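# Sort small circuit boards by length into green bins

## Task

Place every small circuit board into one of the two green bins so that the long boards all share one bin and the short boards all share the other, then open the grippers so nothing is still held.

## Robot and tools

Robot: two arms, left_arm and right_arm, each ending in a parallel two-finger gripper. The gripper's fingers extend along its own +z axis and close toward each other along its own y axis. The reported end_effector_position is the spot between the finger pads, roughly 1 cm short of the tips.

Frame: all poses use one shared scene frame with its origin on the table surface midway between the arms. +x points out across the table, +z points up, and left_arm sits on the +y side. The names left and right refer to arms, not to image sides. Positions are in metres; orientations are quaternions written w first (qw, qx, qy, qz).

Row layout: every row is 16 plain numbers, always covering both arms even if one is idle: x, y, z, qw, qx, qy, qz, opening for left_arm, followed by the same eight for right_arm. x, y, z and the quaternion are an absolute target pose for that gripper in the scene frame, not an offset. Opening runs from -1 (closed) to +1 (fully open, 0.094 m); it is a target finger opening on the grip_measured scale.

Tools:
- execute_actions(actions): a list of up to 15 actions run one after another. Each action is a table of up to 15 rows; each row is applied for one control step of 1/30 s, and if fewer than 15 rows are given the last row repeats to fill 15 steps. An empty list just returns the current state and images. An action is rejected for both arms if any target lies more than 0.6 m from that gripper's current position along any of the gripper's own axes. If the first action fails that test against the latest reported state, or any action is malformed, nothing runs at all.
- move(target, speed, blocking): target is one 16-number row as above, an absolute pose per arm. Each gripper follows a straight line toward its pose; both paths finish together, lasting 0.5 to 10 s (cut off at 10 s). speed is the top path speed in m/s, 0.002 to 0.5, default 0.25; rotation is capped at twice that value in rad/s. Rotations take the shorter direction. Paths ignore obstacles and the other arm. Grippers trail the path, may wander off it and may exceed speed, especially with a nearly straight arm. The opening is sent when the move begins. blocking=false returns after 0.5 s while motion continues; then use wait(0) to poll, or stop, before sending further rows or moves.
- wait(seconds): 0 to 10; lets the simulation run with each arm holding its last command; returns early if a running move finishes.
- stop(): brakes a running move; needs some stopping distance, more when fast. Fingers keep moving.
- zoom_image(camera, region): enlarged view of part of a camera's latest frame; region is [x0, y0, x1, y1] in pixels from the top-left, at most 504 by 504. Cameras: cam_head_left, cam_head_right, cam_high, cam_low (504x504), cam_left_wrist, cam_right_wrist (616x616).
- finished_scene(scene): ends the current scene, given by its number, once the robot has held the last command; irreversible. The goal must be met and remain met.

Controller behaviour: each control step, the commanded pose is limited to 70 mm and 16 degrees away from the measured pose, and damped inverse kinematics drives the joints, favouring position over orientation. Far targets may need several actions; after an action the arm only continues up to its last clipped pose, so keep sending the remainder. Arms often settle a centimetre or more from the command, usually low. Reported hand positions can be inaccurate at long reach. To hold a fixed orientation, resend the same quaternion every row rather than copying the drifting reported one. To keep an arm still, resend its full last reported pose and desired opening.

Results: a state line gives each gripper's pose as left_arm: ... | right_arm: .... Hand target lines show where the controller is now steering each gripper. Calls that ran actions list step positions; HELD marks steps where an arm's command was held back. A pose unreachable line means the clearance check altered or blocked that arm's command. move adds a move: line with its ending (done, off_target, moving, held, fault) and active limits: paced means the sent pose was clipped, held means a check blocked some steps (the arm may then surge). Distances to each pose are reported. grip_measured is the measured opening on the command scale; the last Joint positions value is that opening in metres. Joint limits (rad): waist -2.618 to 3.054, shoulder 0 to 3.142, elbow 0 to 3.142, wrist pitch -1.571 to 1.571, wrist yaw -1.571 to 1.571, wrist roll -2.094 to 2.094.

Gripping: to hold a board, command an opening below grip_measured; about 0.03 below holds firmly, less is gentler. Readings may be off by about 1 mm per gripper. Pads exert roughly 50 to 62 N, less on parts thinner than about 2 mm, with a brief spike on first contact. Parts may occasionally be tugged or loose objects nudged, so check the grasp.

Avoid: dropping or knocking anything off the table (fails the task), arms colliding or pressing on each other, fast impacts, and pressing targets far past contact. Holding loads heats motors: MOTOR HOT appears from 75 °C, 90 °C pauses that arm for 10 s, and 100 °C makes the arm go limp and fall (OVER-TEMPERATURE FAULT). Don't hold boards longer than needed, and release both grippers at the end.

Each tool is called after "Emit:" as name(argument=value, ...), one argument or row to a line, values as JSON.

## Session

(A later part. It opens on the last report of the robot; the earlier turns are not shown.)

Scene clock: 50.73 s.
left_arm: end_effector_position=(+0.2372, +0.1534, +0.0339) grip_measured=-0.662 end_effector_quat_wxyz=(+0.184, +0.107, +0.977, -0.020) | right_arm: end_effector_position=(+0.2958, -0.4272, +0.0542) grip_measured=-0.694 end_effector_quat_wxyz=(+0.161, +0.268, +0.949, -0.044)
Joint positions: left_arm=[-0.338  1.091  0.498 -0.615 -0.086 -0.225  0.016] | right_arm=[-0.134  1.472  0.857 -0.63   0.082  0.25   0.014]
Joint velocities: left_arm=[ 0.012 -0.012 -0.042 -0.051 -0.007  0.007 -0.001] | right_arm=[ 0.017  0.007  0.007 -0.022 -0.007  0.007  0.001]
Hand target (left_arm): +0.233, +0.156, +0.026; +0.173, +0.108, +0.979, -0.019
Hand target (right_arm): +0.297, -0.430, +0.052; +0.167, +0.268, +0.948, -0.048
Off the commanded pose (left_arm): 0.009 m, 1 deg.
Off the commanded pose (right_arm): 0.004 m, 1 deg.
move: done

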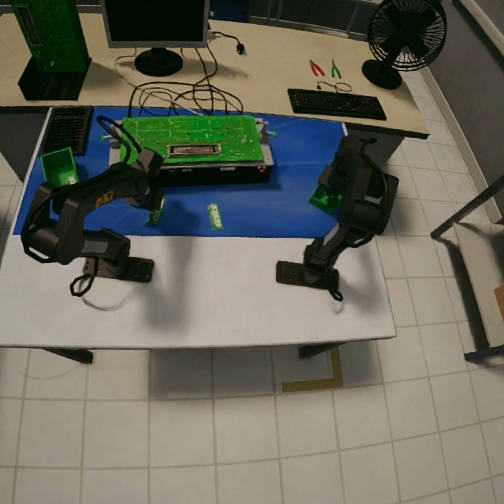

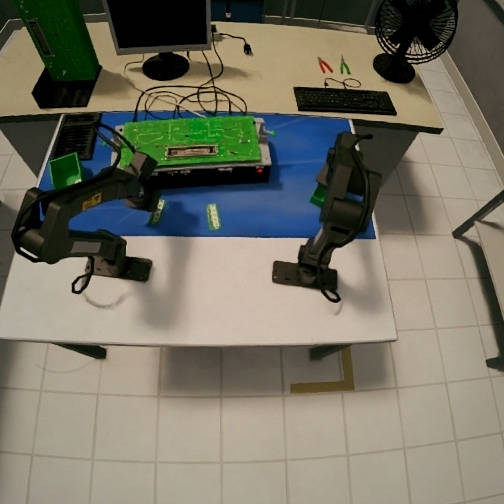

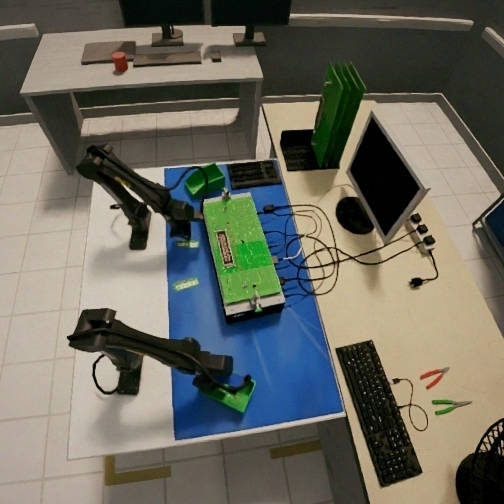

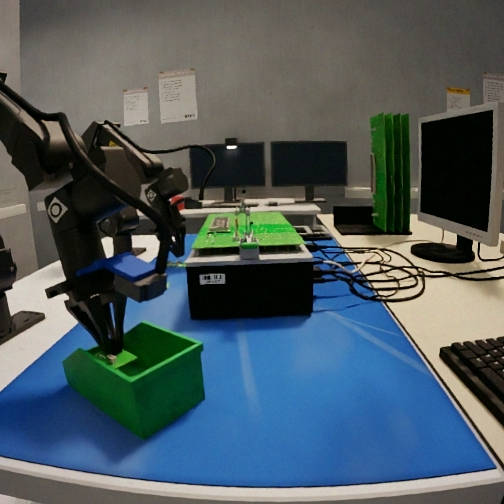

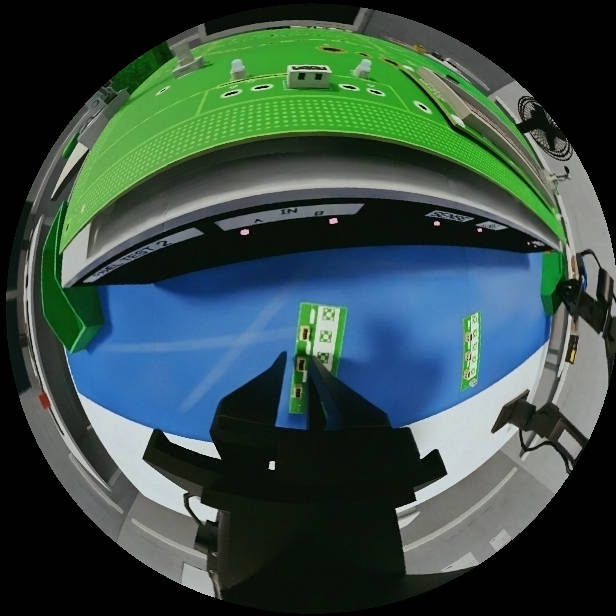

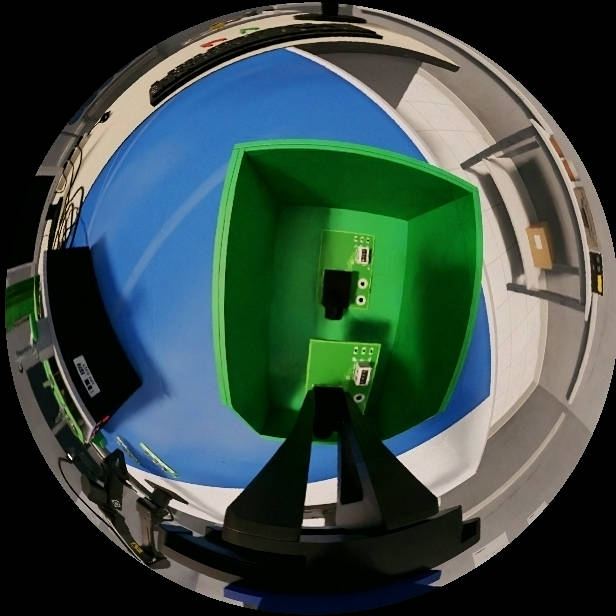

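Emit:
move(
  target=[0.2305,0.155,0.005,0.1726,0.1081,0.9789,-0.0191,-0.66,0.293,-0.427,0.015,0.1671,0.2674,0.9478,-0.0471,-0.745],
  speed=0.05,
)

Emit:
zoom_image(
  camera="cam_left_wrist",
  region=[220,240,400,420],
)

Emit:
zoom_image(
  camera="cam_right_wrist",
  region=[200,200,460,460],
)

Scene clock: 53.43 s.
left_arm: end_effector_position=(+0.2384, +0.1528, +0.0172) grip_measured=-0.662 end_effector_quat_wxyz=(+0.190, +0.107, +0.976, -0.022) | right_arm: end_effector_position=(+0.2920, -0.4261, +0.0184) grip_measured=-0.694 end_effector_quat_wxyz=(+0.164, +0.268, +0.948, -0.044)
Joint positions: left_arm=[-0.338  1.124  0.437 -0.51  -0.086 -0.225  0.016] | right_arm=[-0.134  1.523  0.744 -0.462  0.082  0.25   0.014]
Joint velocities: left_arm=[-0.012  0.002 -0.002 -0.051  0.051  0.037 -0.001] | right_arm=[-0.007  0.007 -0.017  0.007 -0.037  0.022 -0.   ]
Hand target (left_arm): +0.230, +0.155, +0.006; +0.173, +0.108, +0.979, -0.019
Hand target (right_arm): +0.292, -0.427, +0.015; +0.167, +0.267, +0.948, -0.047
Off the commanded pose (left_arm): 0.015 m, 2 deg.
Off the commanded pose (right_arm): 0.004 m, 1 deg.
move: off_target (left_arm)

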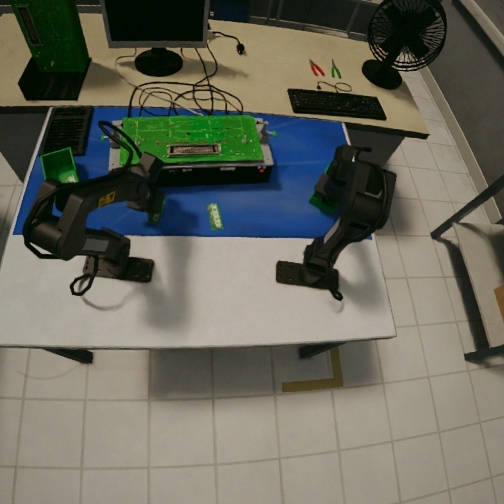

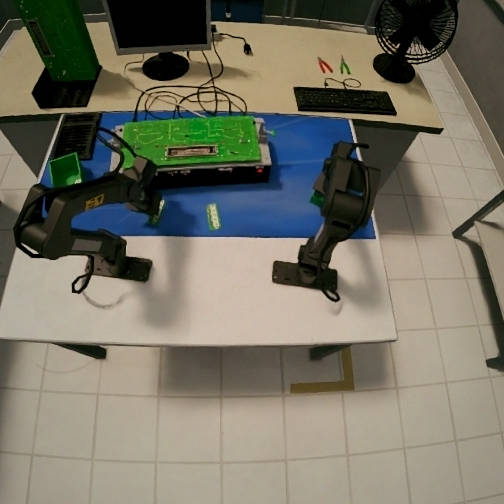

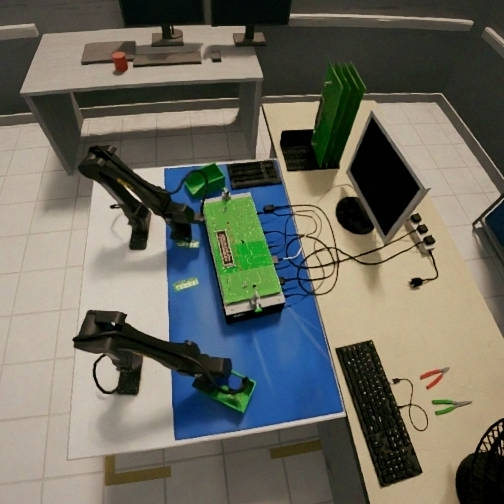

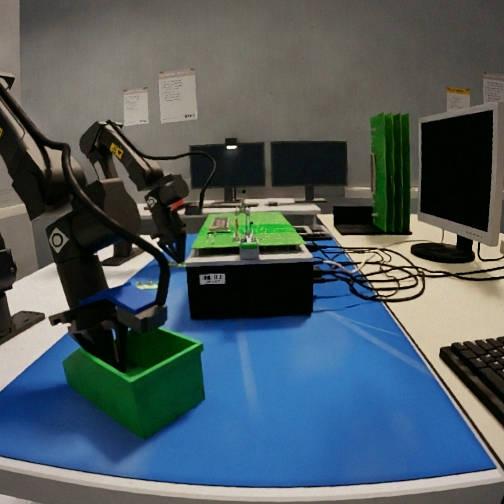

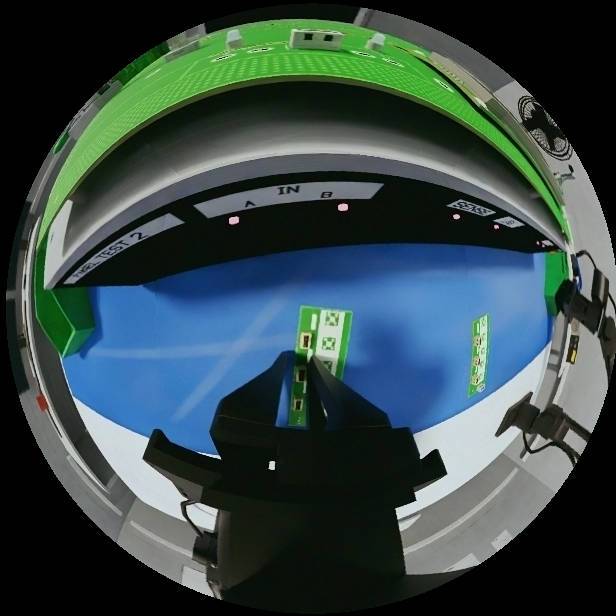

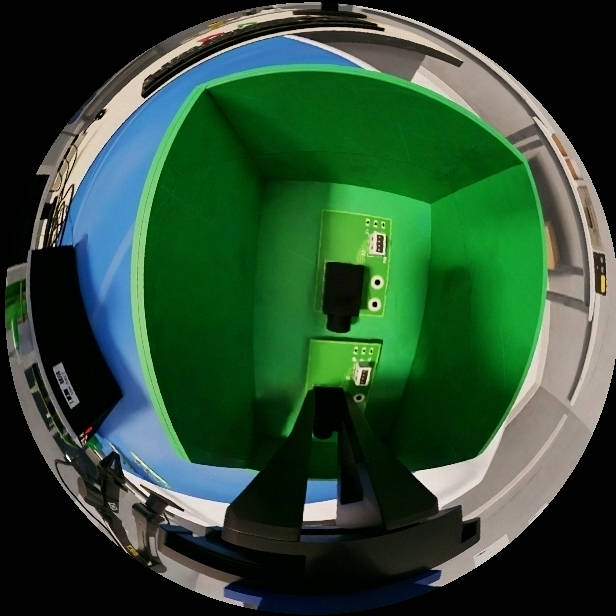

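Region (220, 240, 400, 420) of cam_left_wrist's 616x616 image, scaled by 2.800, with more detail than that image has.

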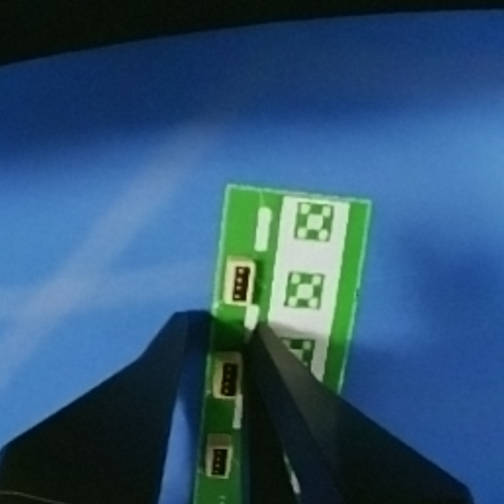

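Region (200, 200, 460, 460) of cam_right_wrist's 616x616 image, scaled by 1.938, with more detail than that image has.

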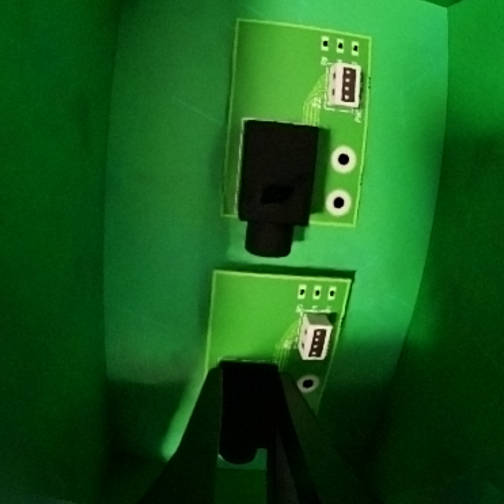

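Emit:
execute_actions(
  actions=[
    [[0.230,0.154,0.005,0.1726,0.1081,0.9789,-0.0191,-0.68,0.292,-0.4265,0.014,0.1671,0.2674,0.9478,-0.0471,-0.745],[0.2295,0.153,0.005,0.1726,0.1081,0.9789,-0.0191,-0.70,0.292,-0.4265,0.013,0.1671,0.2674,0.9478,-0.0471,-0.745],[0.229,0.152,0.005,0.1726,0.1081,0.9789,-0.0191,-0.72,0.292,-0.4265,0.012,0.1671,0.2674,0.9478,-0.0471,-0.745],[0.229,0.152,0.005,0.1726,0.1081,0.9789,-0.0191,-0.74,0.292,-0.4265,0.012,0.1671,0.2674,0.9478,-0.0471,-0.745],[0.229,0.152,0.005,0.1726,0.1081,0.9789,-0.0191,-0.76,0.292,-0.4265,0.012,0.1671,0.2674,0.9478,-0.0471,-0.745],[0.229,0.152,0.005,0.1726,0.1081,0.9789,-0.0191,-0.78,0.292,-0.4265,0.012,0.1671,0.2674,0.9478,-0.0471,-0.72],[0.229,0.152,0.005,0.1726,0.1081,0.9789,-0.0191,-0.80,0.292,-0.4265,0.012,0.1671,0.2674,0.9478,-0.0471,-0.70],[0.229,0.152,0.005,0.1726,0.1081,0.9789,-0.0191,-0.82,0.292,-0.4265,0.012,0.1671,0.2674,0.9478,-0.0471,-0.68],[0.229,0.152,0.005,0.1726,0.1081,0.9789,-0.0191,-0.84,0.292,-0.4265,0.012,0.1671,0.2674,0.9478,-0.0471,-0.66],[0.229,0.152,0.005,0.1726,0.1081,0.9789,-0.0191,-0.86,0.292,-0.4265,0.012,0.1671,0.2674,0.9478,-0.0471,-0.64],[0.229,0.152,0.005,0.1726,0.1081,0.9789,-0.0191,-0.875,0.292,-0.4265,0.012,0.1671,0.2674,0.9478,-0.0471,-0.62],[0.229,0.152,0.005,0.1726,0.1081,0.9789,-0.0191,-0.89,0.292,-0.4265,0.012,0.1671,0.2674,0.9478,-0.0471,-0.6],[0.229,0.152,0.005,0.1726,0.1081,0.9789,-0.0191,-0.9,0.292,-0.4265,0.012,0.1671,0.2674,0.9478,-0.0471,-0.57],[0.229,0.152,0.005,0.1726,0.1081,0.9789,-0.0191,-0.91,0.292,-0.4265,0.013,0.1671,0.2674,0.9478,-0.0471,-0.55],[0.229,0.152,0.005,0.1726,0.1081,0.9789,-0.0191,-0.92,0.293,-0.427,0.016,0.1671,0.2674,0.9478,-0.0471,-0.55]],
    [[0.229,0.152,0.005,0.1726,0.1081,0.9789,-0.0191,-0.93,0.295,-0.428,0.021,0.1671,0.2674,0.9478,-0.0471,-0.55],[0.229,0.152,0.005,0.1726,0.1081,0.9789,-0.0191,-0.94,0.297,-0.429,0.027,0.1671,0.2674,0.9478,-0.0471,-0.55],[0.229,0.152,0.005,0.1726,0.1081,0.9789,-0.0191,-0.95,0.298,-0.43,0.034,0.1671,0.2674,0.9478,-0.0471,-0.55],[0.229,0.152,0.005,0.1726,0.1081,0.9789,-0.0191,-0.957,0.299,-0.431,0.041,0.1671,0.2674,0.9478,-0.0471,-0.55],[0.229,0.152,0.005,0.1726,0.1081,0.9789,-0.0191,-0.957,0.3,-0.431,0.048,0.1671,0.2674,0.9478,-0.0471,-0.55],[0.229,0.152,0.006,0.1726,0.1081,0.9789,-0.0191,-0.957,0.3,-0.431,0.056,0.1671,0.2674,0.9478,-0.0471,-0.55],[0.23,0.152,0.007,0.1726,0.1081,0.9789,-0.0191,-0.957,0.3,-0.431,0.064,0.1671,0.2674,0.9478,-0.0471,-0.55],[0.231,0.152,0.008,0.1726,0.1081,0.9789,-0.0191,-0.957,0.3,-0.431,0.072,0.1671,0.2674,0.9478,-0.0471,-0.55],[0.232,0.152,0.01,0.1726,0.1081,0.9789,-0.0191,-0.957,0.3,-0.431,0.08,0.1671,0.2674,0.9478,-0.0471,-0.55],[0.233,0.152,0.012,0.1726,0.1081,0.9789,-0.0191,-0.957,0.3,-0.431,0.088,0.1671,0.2674,0.9478,-0.0471,-0.55],[0.234,0.152,0.014,0.1726,0.1081,0.9789,-0.0191,-0.957,0.3,-0.431,0.096,0.1671,0.2674,0.9478,-0.0471,-0.55],[0.235,0.152,0.016,0.1726,0.1081,0.9789,-0.0191,-0.957,0.3,-0.431,0.104,0.1671,0.2674,0.9478,-0.0471,-0.55],[0.235,0.152,0.017,0.1726,0.1081,0.9789,-0.0191,-0.957,0.3,-0.431,0.112,0.1671,0.2674,0.9478,-0.0471,-0.55],[0.235,0.152,0.018,0.1726,0.1081,0.9789,-0.0191,-0.957,0.3,-0.431,0.12,0.1671,0.2674,0.9478,-0.0471,-0.55],[0.235,0.152,0.018,0.1726,0.1081,0.9789,-0.0191,-0.957,0.3,-0.431,0.125,0.1671,0.2674,0.9478,-0.0471,-0.55]],
  ],
)

Emit:
zoom_image(
  camera="cam_left_wrist",
  region=[220,240,400,420],
)

Scene clock: 56.27 s.
left_arm: end_effector_position=(+0.2384, +0.1489, +0.0171) grip_measured=-0.943 end_effector_quat_wxyz=(+0.192, +0.107, +0.975, -0.025) | right_arm: end_effector_position=(+0.3116, -0.4319, +0.0981) grip_measured=-0.552 end_effector_quat_wxyz=(+0.186, +0.268, +0.944, -0.044)
Joint positions: left_arm=[-0.356  1.128  0.437 -0.501 -0.089 -0.241  0.003] | right_arm=[-0.134  1.445  0.998 -0.748  0.082  0.249  0.021]
Joint velocities: left_arm=[-0.007  0.002  0.022 -0.095 -0.051  0.037 -0.001] | right_arm=[-0.012 -0.193  0.823 -0.813  0.007  0.007 -0.001]
Hand target (left_arm): +0.235, +0.152, +0.018; +0.173, +0.108, +0.979, -0.019
Hand target (right_arm): +0.302, -0.432, +0.122; +0.175, +0.267, +0.947, -0.047
Off the commanded pose (left_arm): 0.005 m, 2 deg.
Off the commanded pose (right_arm): 0.029 m, 2 deg.
Step readings (end_effector_position; steps 1 to 15: 1st action; 16 to 30: 2nd action):
0: left_arm (+0.2386, +0.1527, +0.0172) | right_arm (+0.2924, -0.4262, +0.0186)
1: left_arm (+0.2387, +0.1526, +0.0173) | right_arm (+0.2925, -0.4263, +0.0186)
2: left_arm (+0.2386, +0.1522, +0.0173) | right_arm (+0.2926, -0.4263, +0.0186)
4: left_arm (+0.2383, +0.1506, +0.0175) | right_arm (+0.2935, -0.4266, +0.0190)
8: left_arm (+0.2382, +0.1488, +0.0171) | right_arm (+0.2948, -0.4270, +0.0194)
15: left_arm (+0.2386, +0.1488, +0.0172) | right_arm (+0.2954, -0.4271, +0.0197)
16: left_arm (+0.2386, +0.1488, +0.0172) | right_arm (+0.2952, -0.4271, +0.0196)
17: left_arm (+0.2386, +0.1488, +0.0172) | right_arm (+0.2945, -0.4269, +0.0193)
19: left_arm (+0.2386, +0.1488, +0.0172) | right_arm (+0.2917, -0.4261, +0.0199)
23: left_arm (+0.2386, +0.1488, +0.0172) | right_arm (+0.2942, -0.4268, +0.0348)
30: end_effector_position above

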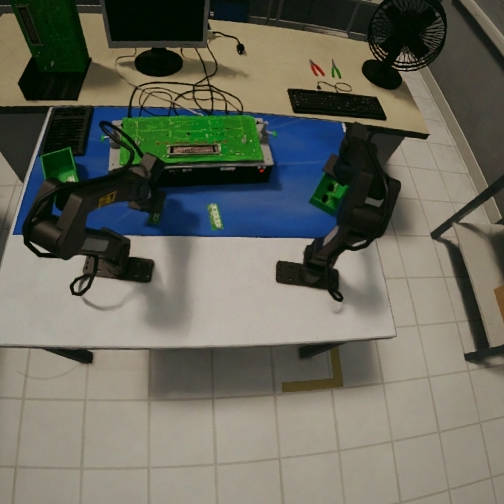

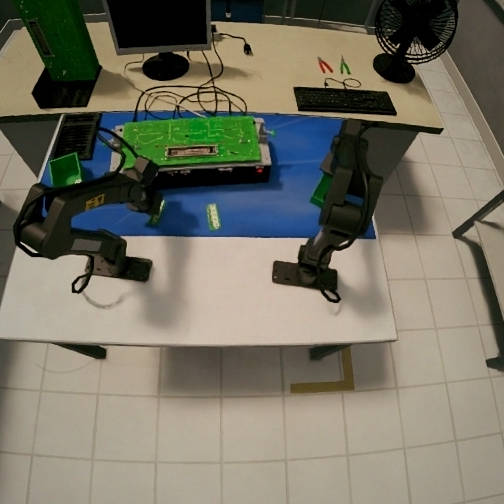

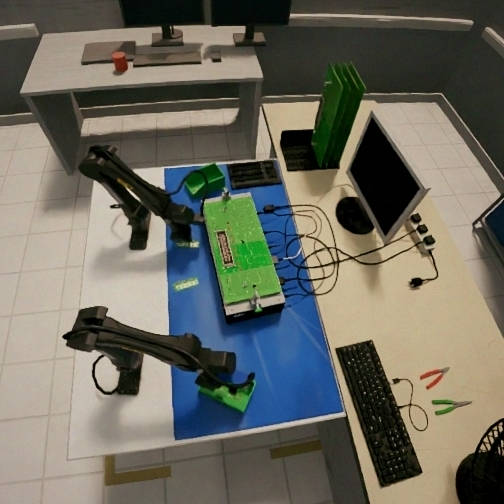

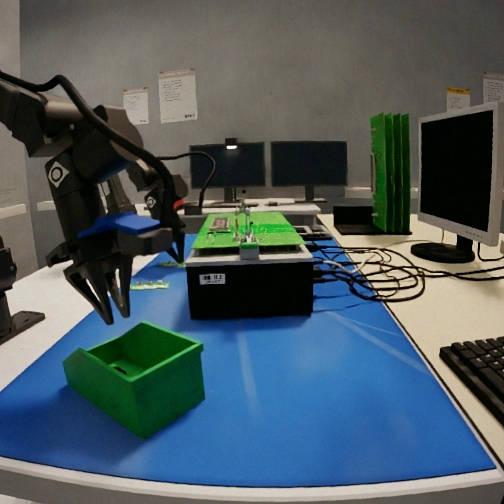

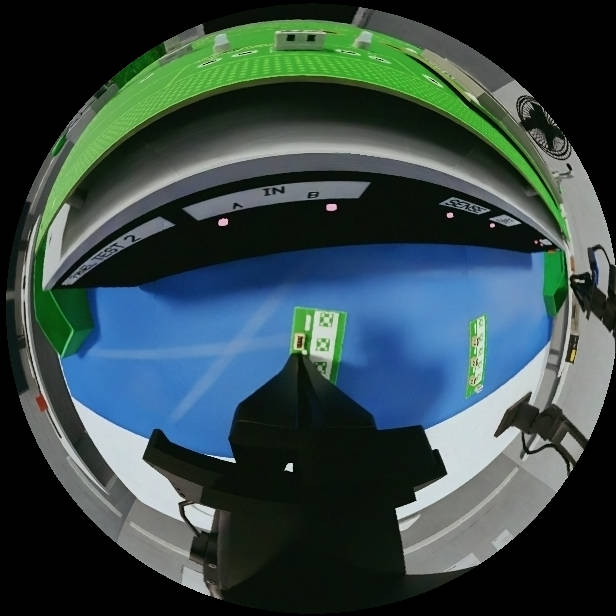

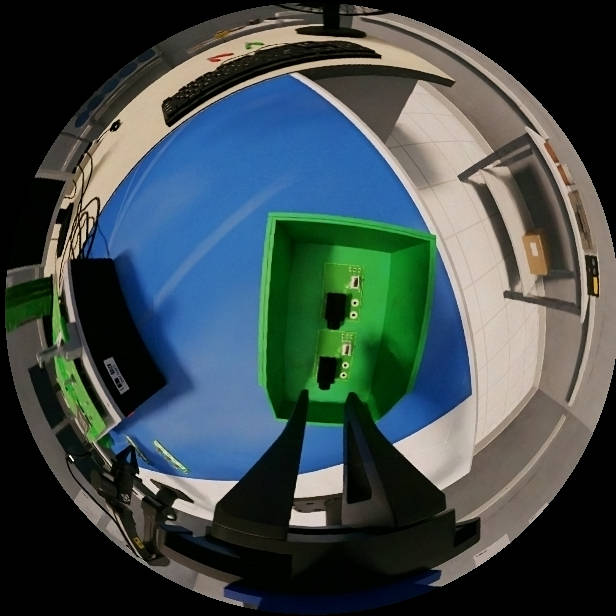

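Region (220, 240, 400, 420) of cam_left_wrist's 616x616 image, scaled by 2.800, with more detail than that image has.

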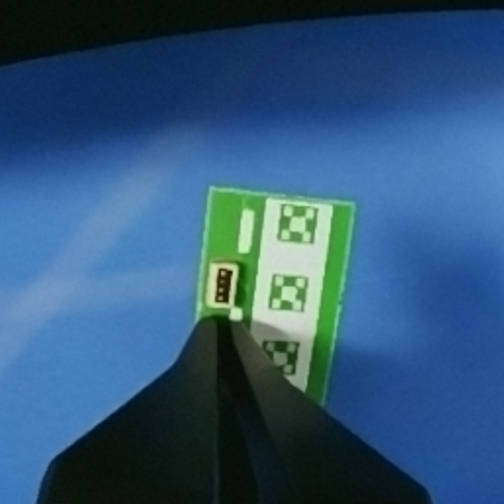

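Emit:
move(
  target=[0.228,0.155,0.065,0.1726,0.1081,0.9789,-0.0191,-0.957,0.3,-0.431,0.125,0.1671,0.2674,0.9478,-0.0471,-0.55],
  speed=0.08,
)

Emit:
move(
  target=[0.222,0.29,0.155,0.1727,-0.0983,0.9799,0.0173,-0.957,0.3,-0.431,0.125,0.1671,0.2674,0.9478,-0.0471,-0.55],
  speed=0.2,
)

Scene clock: 57.90 s.
left_arm: end_effector_position=(+0.2238, +0.1564, +0.0538) grip_measured=-0.943 end_effector_quat_wxyz=(+0.161, +0.109, +0.981, -0.013) | right_arm: end_effector_position=(+0.2926, -0.4263, +0.1102) grip_measured=-0.552 end_effector_quat_wxyz=(+0.149, +0.268, +0.951, -0.043)
Joint positions: left_arm=[-0.356  1.045  0.576 -0.789 -0.089 -0.241  0.003] | right_arm=[-0.134  1.424  1.054 -0.9    0.082  0.249  0.021]
Joint velocities: left_arm=[-0.012  0.002 -0.017  0.022  0.022 -0.022 -0.001] | right_arm=[ 0.007  0.017  0.002 -0.022 -0.051  0.022 -0.   ]
Hand target (left_arm): +0.228, +0.155, +0.064; +0.173, +0.108, +0.979, -0.019
Hand target (right_arm): +0.300, -0.431, +0.125; +0.167, +0.267, +0.948, -0.047
Off the commanded pose (left_arm): 0.012 m, 2 deg.
Off the commanded pose (right_arm): 0.017 m, 2 deg.
move: off_target (left_arm, right_arm)

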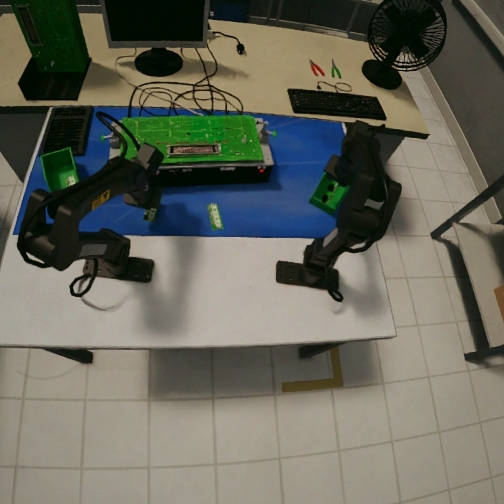

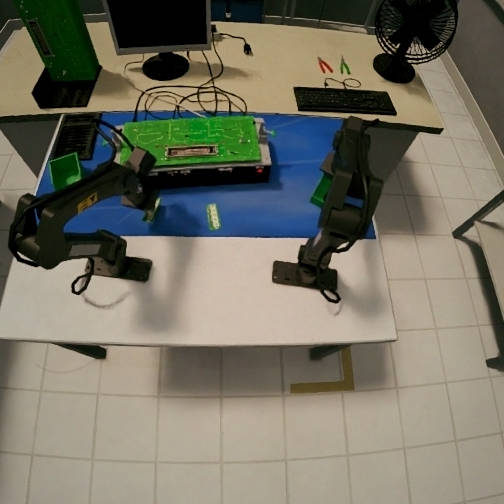

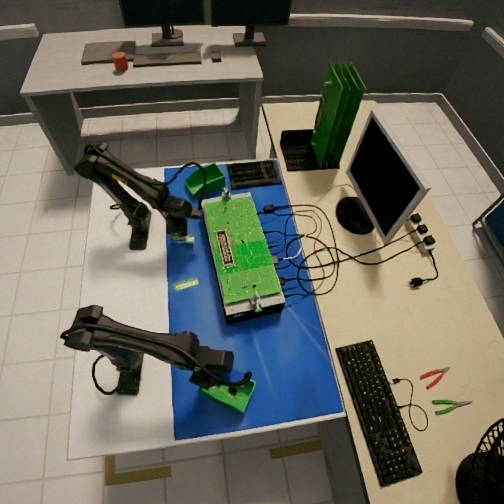

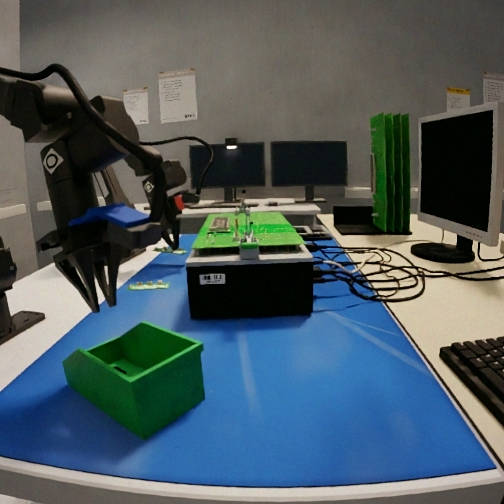

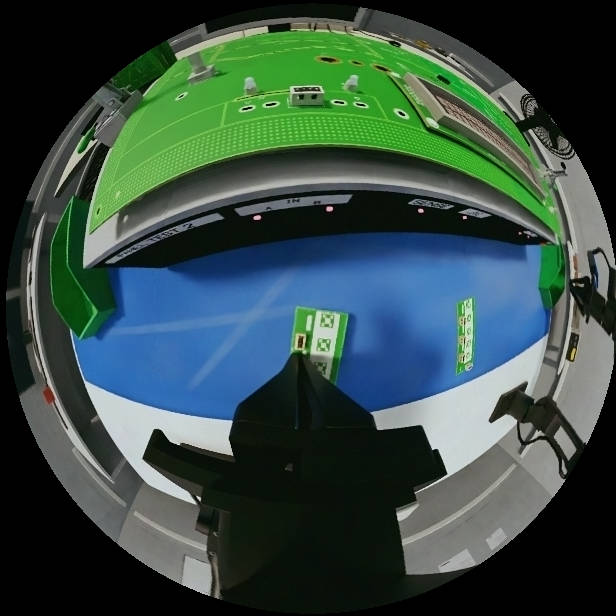

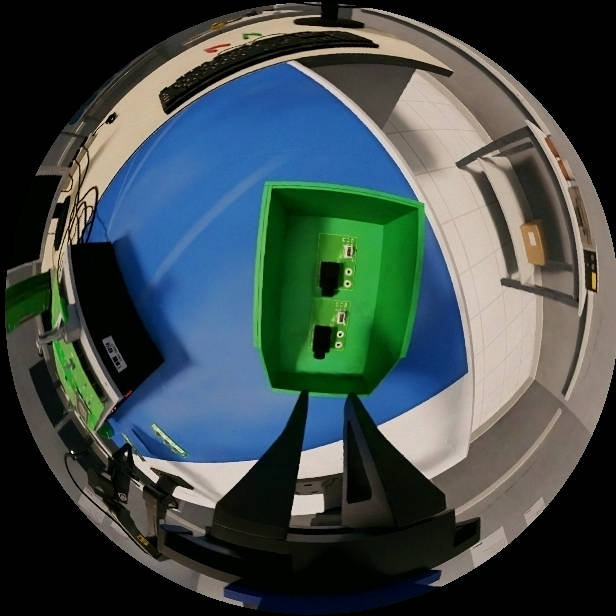

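Scene clock: 59.57 s.
left_arm: end_effector_position=(+0.2196, +0.2907, +0.1497) grip_measured=-0.943 end_effector_quat_wxyz=(+0.172, -0.099, +0.980, +0.026) | right_arm: end_effector_position=(+0.2926, -0.4263, +0.1102) grip_measured=-0.552 end_effector_quat_wxyz=(+0.149, +0.268, +0.951, -0.043)
Joint positions: left_arm=[ 0.398  0.941  0.905 -1.185  0.009  0.074  0.003] | right_arm=[-0.134  1.424  1.054 -0.9    0.082  0.249  0.021]
Joint velocities: left_arm=[ 0.002  0.002  0.017 -0.022  0.022  0.022  0.   ] | right_arm=[-0.017 -0.012  0.012 -0.051 -0.022  0.051  0.   ]
Hand target (left_arm): +0.220, +0.290, +0.155; +0.171, -0.098, +0.980, +0.022
Hand target (right_arm): +0.300, -0.431, +0.125; +0.167, +0.268, +0.948, -0.047
Off the commanded pose (left_arm): 0.006 m, 1 deg.
Off the commanded pose (right_arm): 0.017 m, 2 deg.
move: off_target (right_arm)

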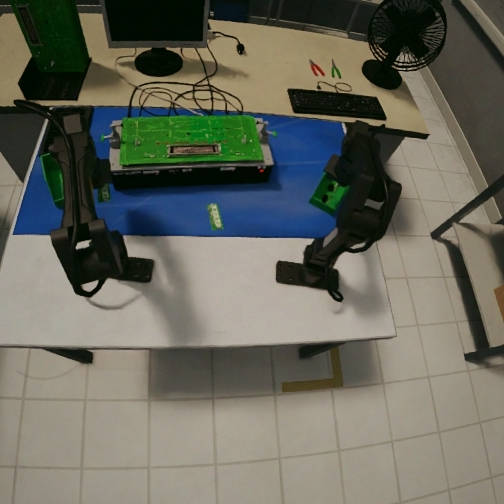

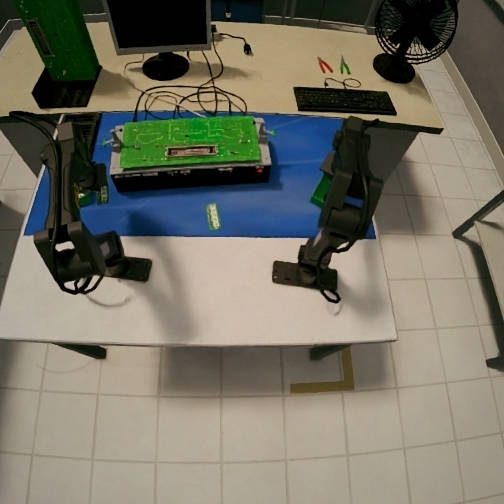

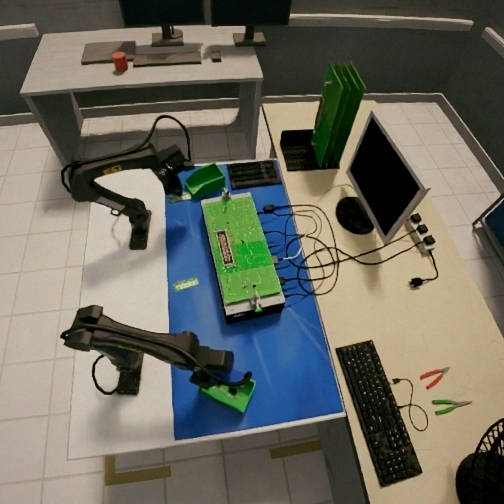

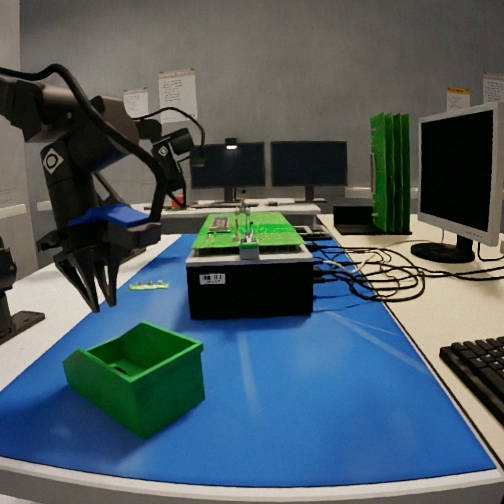

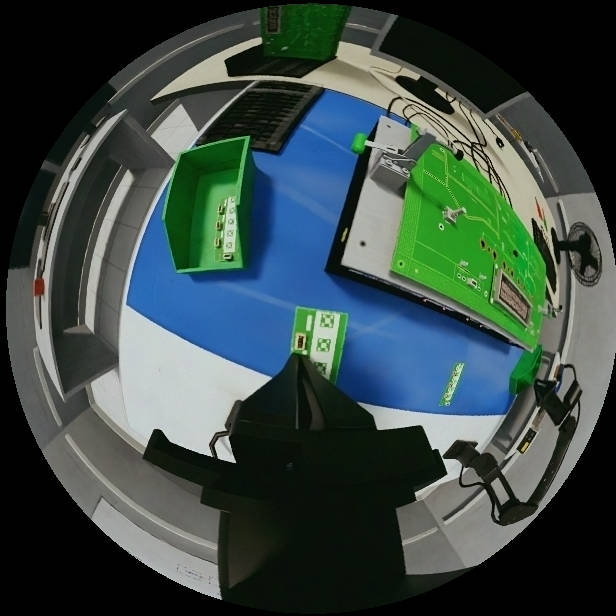

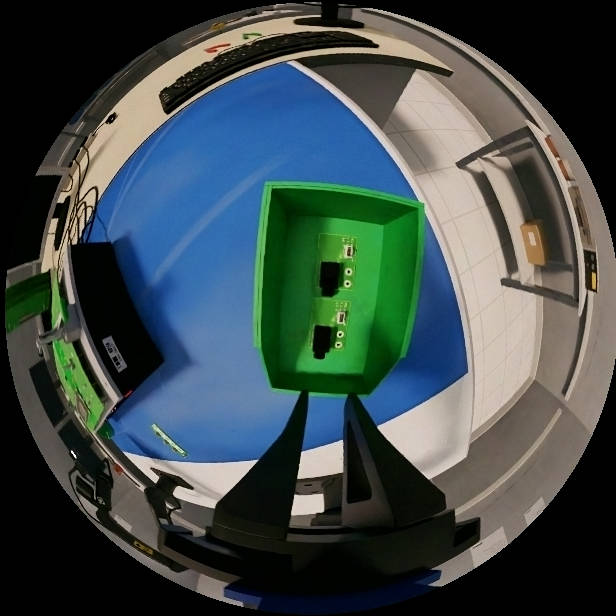

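Emit:
move(
  target=[0.311,0.471,0.125,0.1709,-0.1715,0.9698,0.0302,-0.957,0.3,-0.431,0.125,0.1671,0.2674,0.9478,-0.0471,-0.55],
  speed=0.2,
)

Emit:
move(
  target=[0.303,0.461,0.05,0.1709,-0.1715,0.9698,0.0302,-0.957,0.3,-0.431,0.125,0.1671,0.2674,0.9478,-0.0471,-0.55],
  speed=0.12,
)

Emit:
zoom_image(
  camera="cam_left_wrist",
  region=[190,170,450,430],
)

Scene clock: 61.73 s.
left_arm: end_effector_position=(+0.3036, +0.4661, +0.1176) grip_measured=-0.943 end_effector_quat_wxyz=(+0.153, -0.176, +0.972, +0.030) | right_arm: end_effector_position=(+0.2926, -0.4263, +0.1102) grip_measured=-0.552 end_effector_quat_wxyz=(+0.149, +0.268, +0.951, -0.043)
Joint positions: left_arm=[ 0.871  1.623  1.273 -0.927  0.114  0.377  0.003] | right_arm=[-0.134  1.424  1.054 -0.9    0.082  0.249  0.021]
Joint velocities: left_arm=[ 0.002 -0.002 -0.017  0.081 -0.022  0.037  0.   ] | right_arm=[-0.002  0.002 -0.002 -0.022  0.007  0.066  0.   ]
Hand target (left_arm): +0.310, +0.471, +0.127; +0.169, -0.171, +0.970, +0.032
Hand target (right_arm): +0.300, -0.431, +0.125; +0.167, +0.268, +0.948, -0.047
Off the commanded pose (left_arm): 0.012 m, 2 deg.
Off the commanded pose (right_arm): 0.017 m, 2 deg.
move: off_target (left_arm, right_arm)

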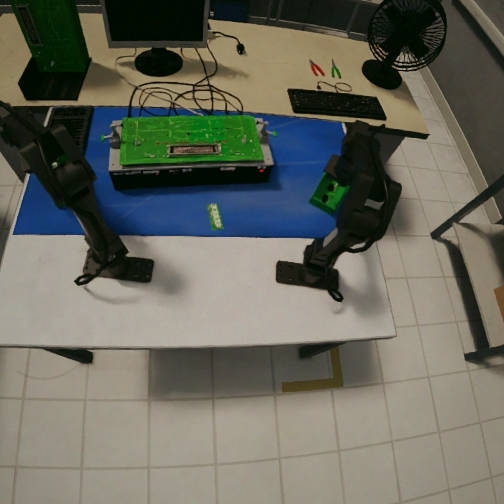

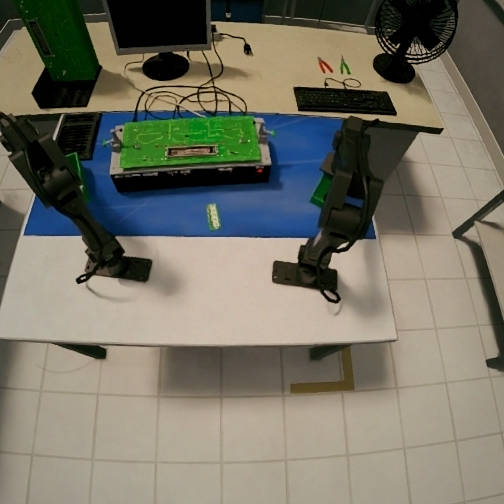

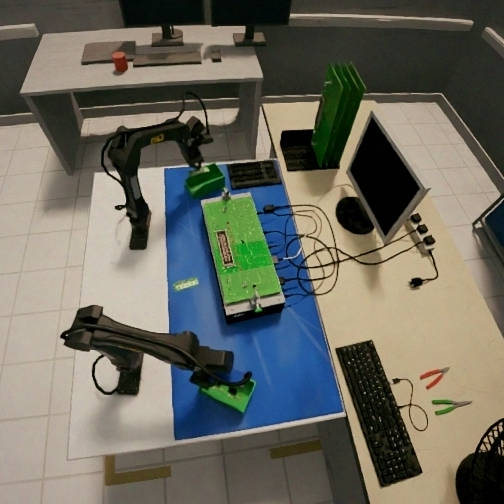

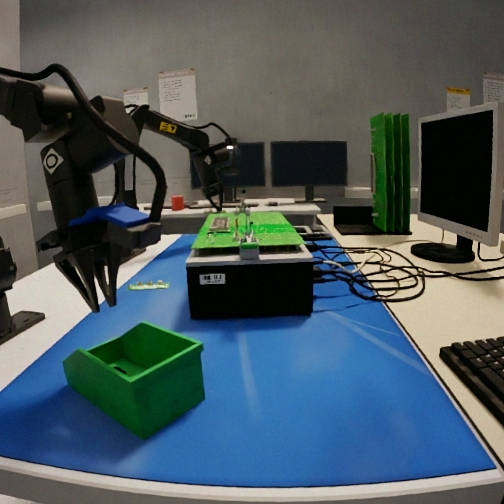

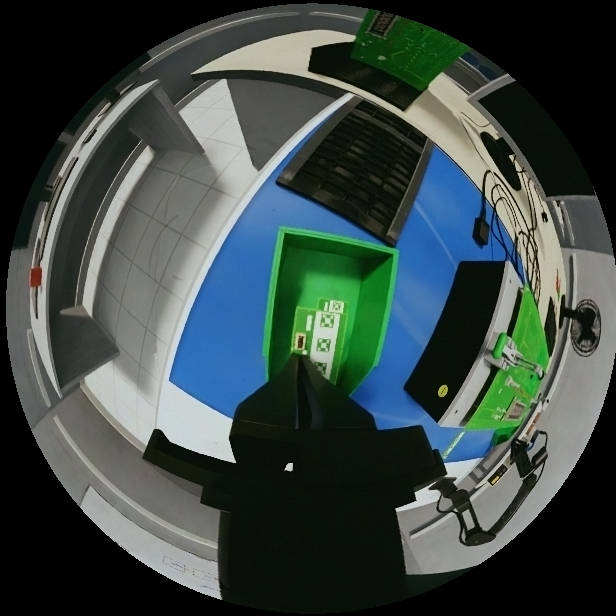

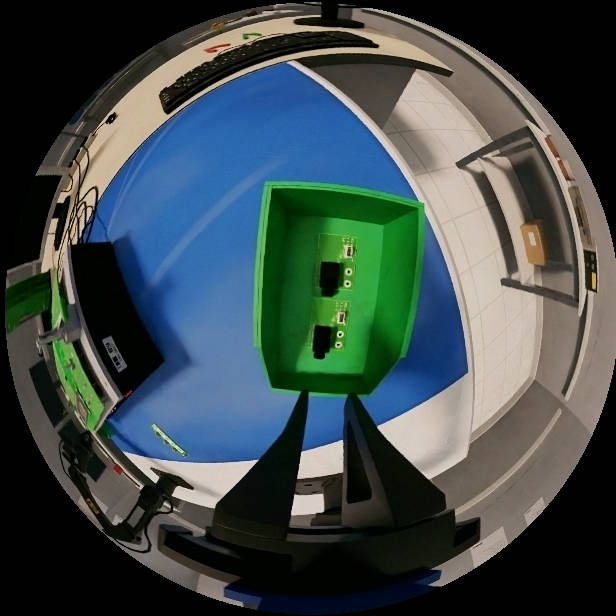

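Scene clock: 62.97 s.
left_arm: end_effector_position=(+0.3040, +0.4650, +0.0553) grip_measured=-0.943 end_effector_quat_wxyz=(+0.171, -0.173, +0.969, +0.038) | right_arm: end_effector_position=(+0.2926, -0.4263, +0.1102) grip_measured=-0.552 end_effector_quat_wxyz=(+0.149, +0.268, +0.951, -0.043)
Joint positions: left_arm=[ 0.871  1.648  1.031 -0.621  0.12   0.377  0.003] | right_arm=[-0.134  1.424  1.054 -0.9    0.082  0.249  0.021]
Joint velocities: left_arm=[ 0.007  0.002 -0.017  0.037 -0.037 -0.051 -0.001] | right_arm=[ 0.022 -0.002  0.027 -0.007  0.007 -0.037  0.001]
Hand target (left_arm): +0.304, +0.461, +0.050; +0.171, -0.172, +0.970, +0.030
Hand target (right_arm): +0.300, -0.431, +0.125; +0.167, +0.268, +0.948, -0.047
Off the commanded pose (left_arm): 0.007 m, 1 deg.
Off the commanded pose (right_arm): 0.017 m, 2 deg.
move: off_target (right_arm)

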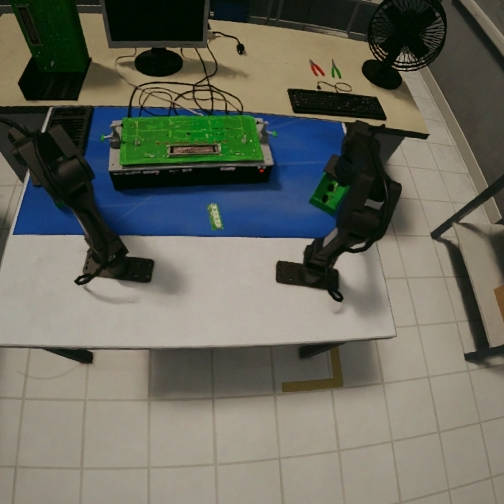

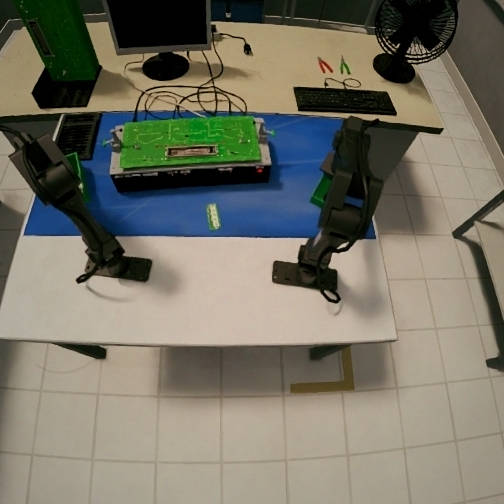

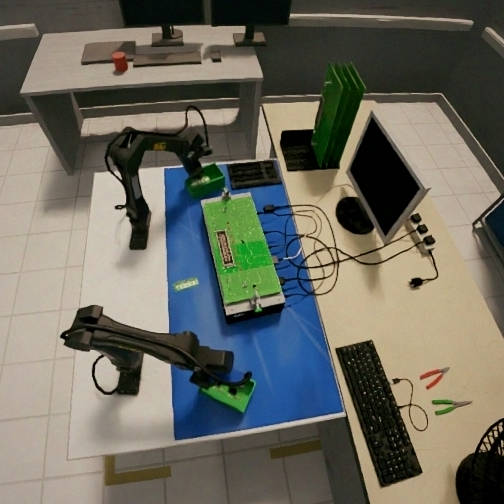

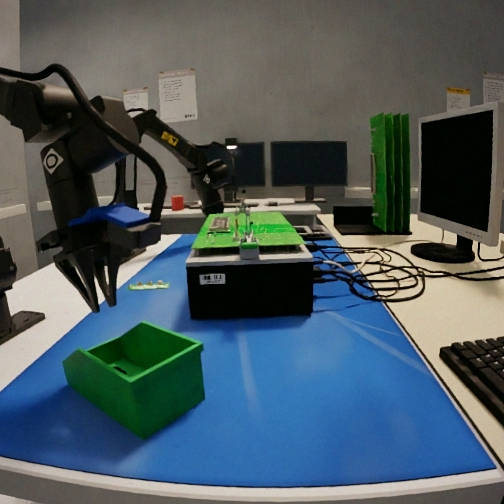

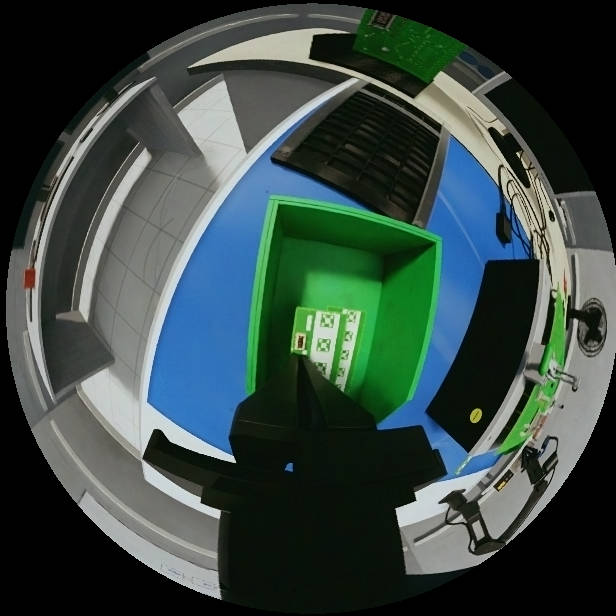

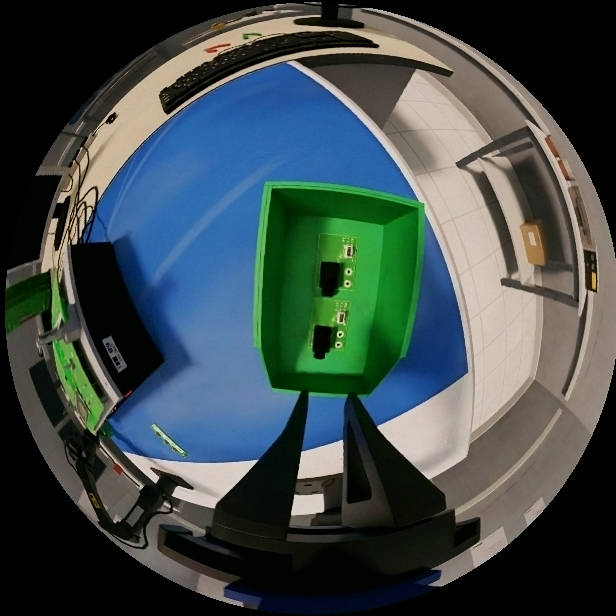

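Region (190, 170, 450, 430) of cam_left_wrist's 616x616 image, scaled by 1.938, with more detail than that image has.

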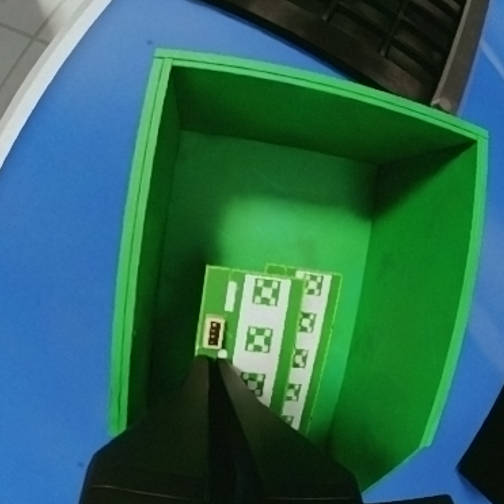

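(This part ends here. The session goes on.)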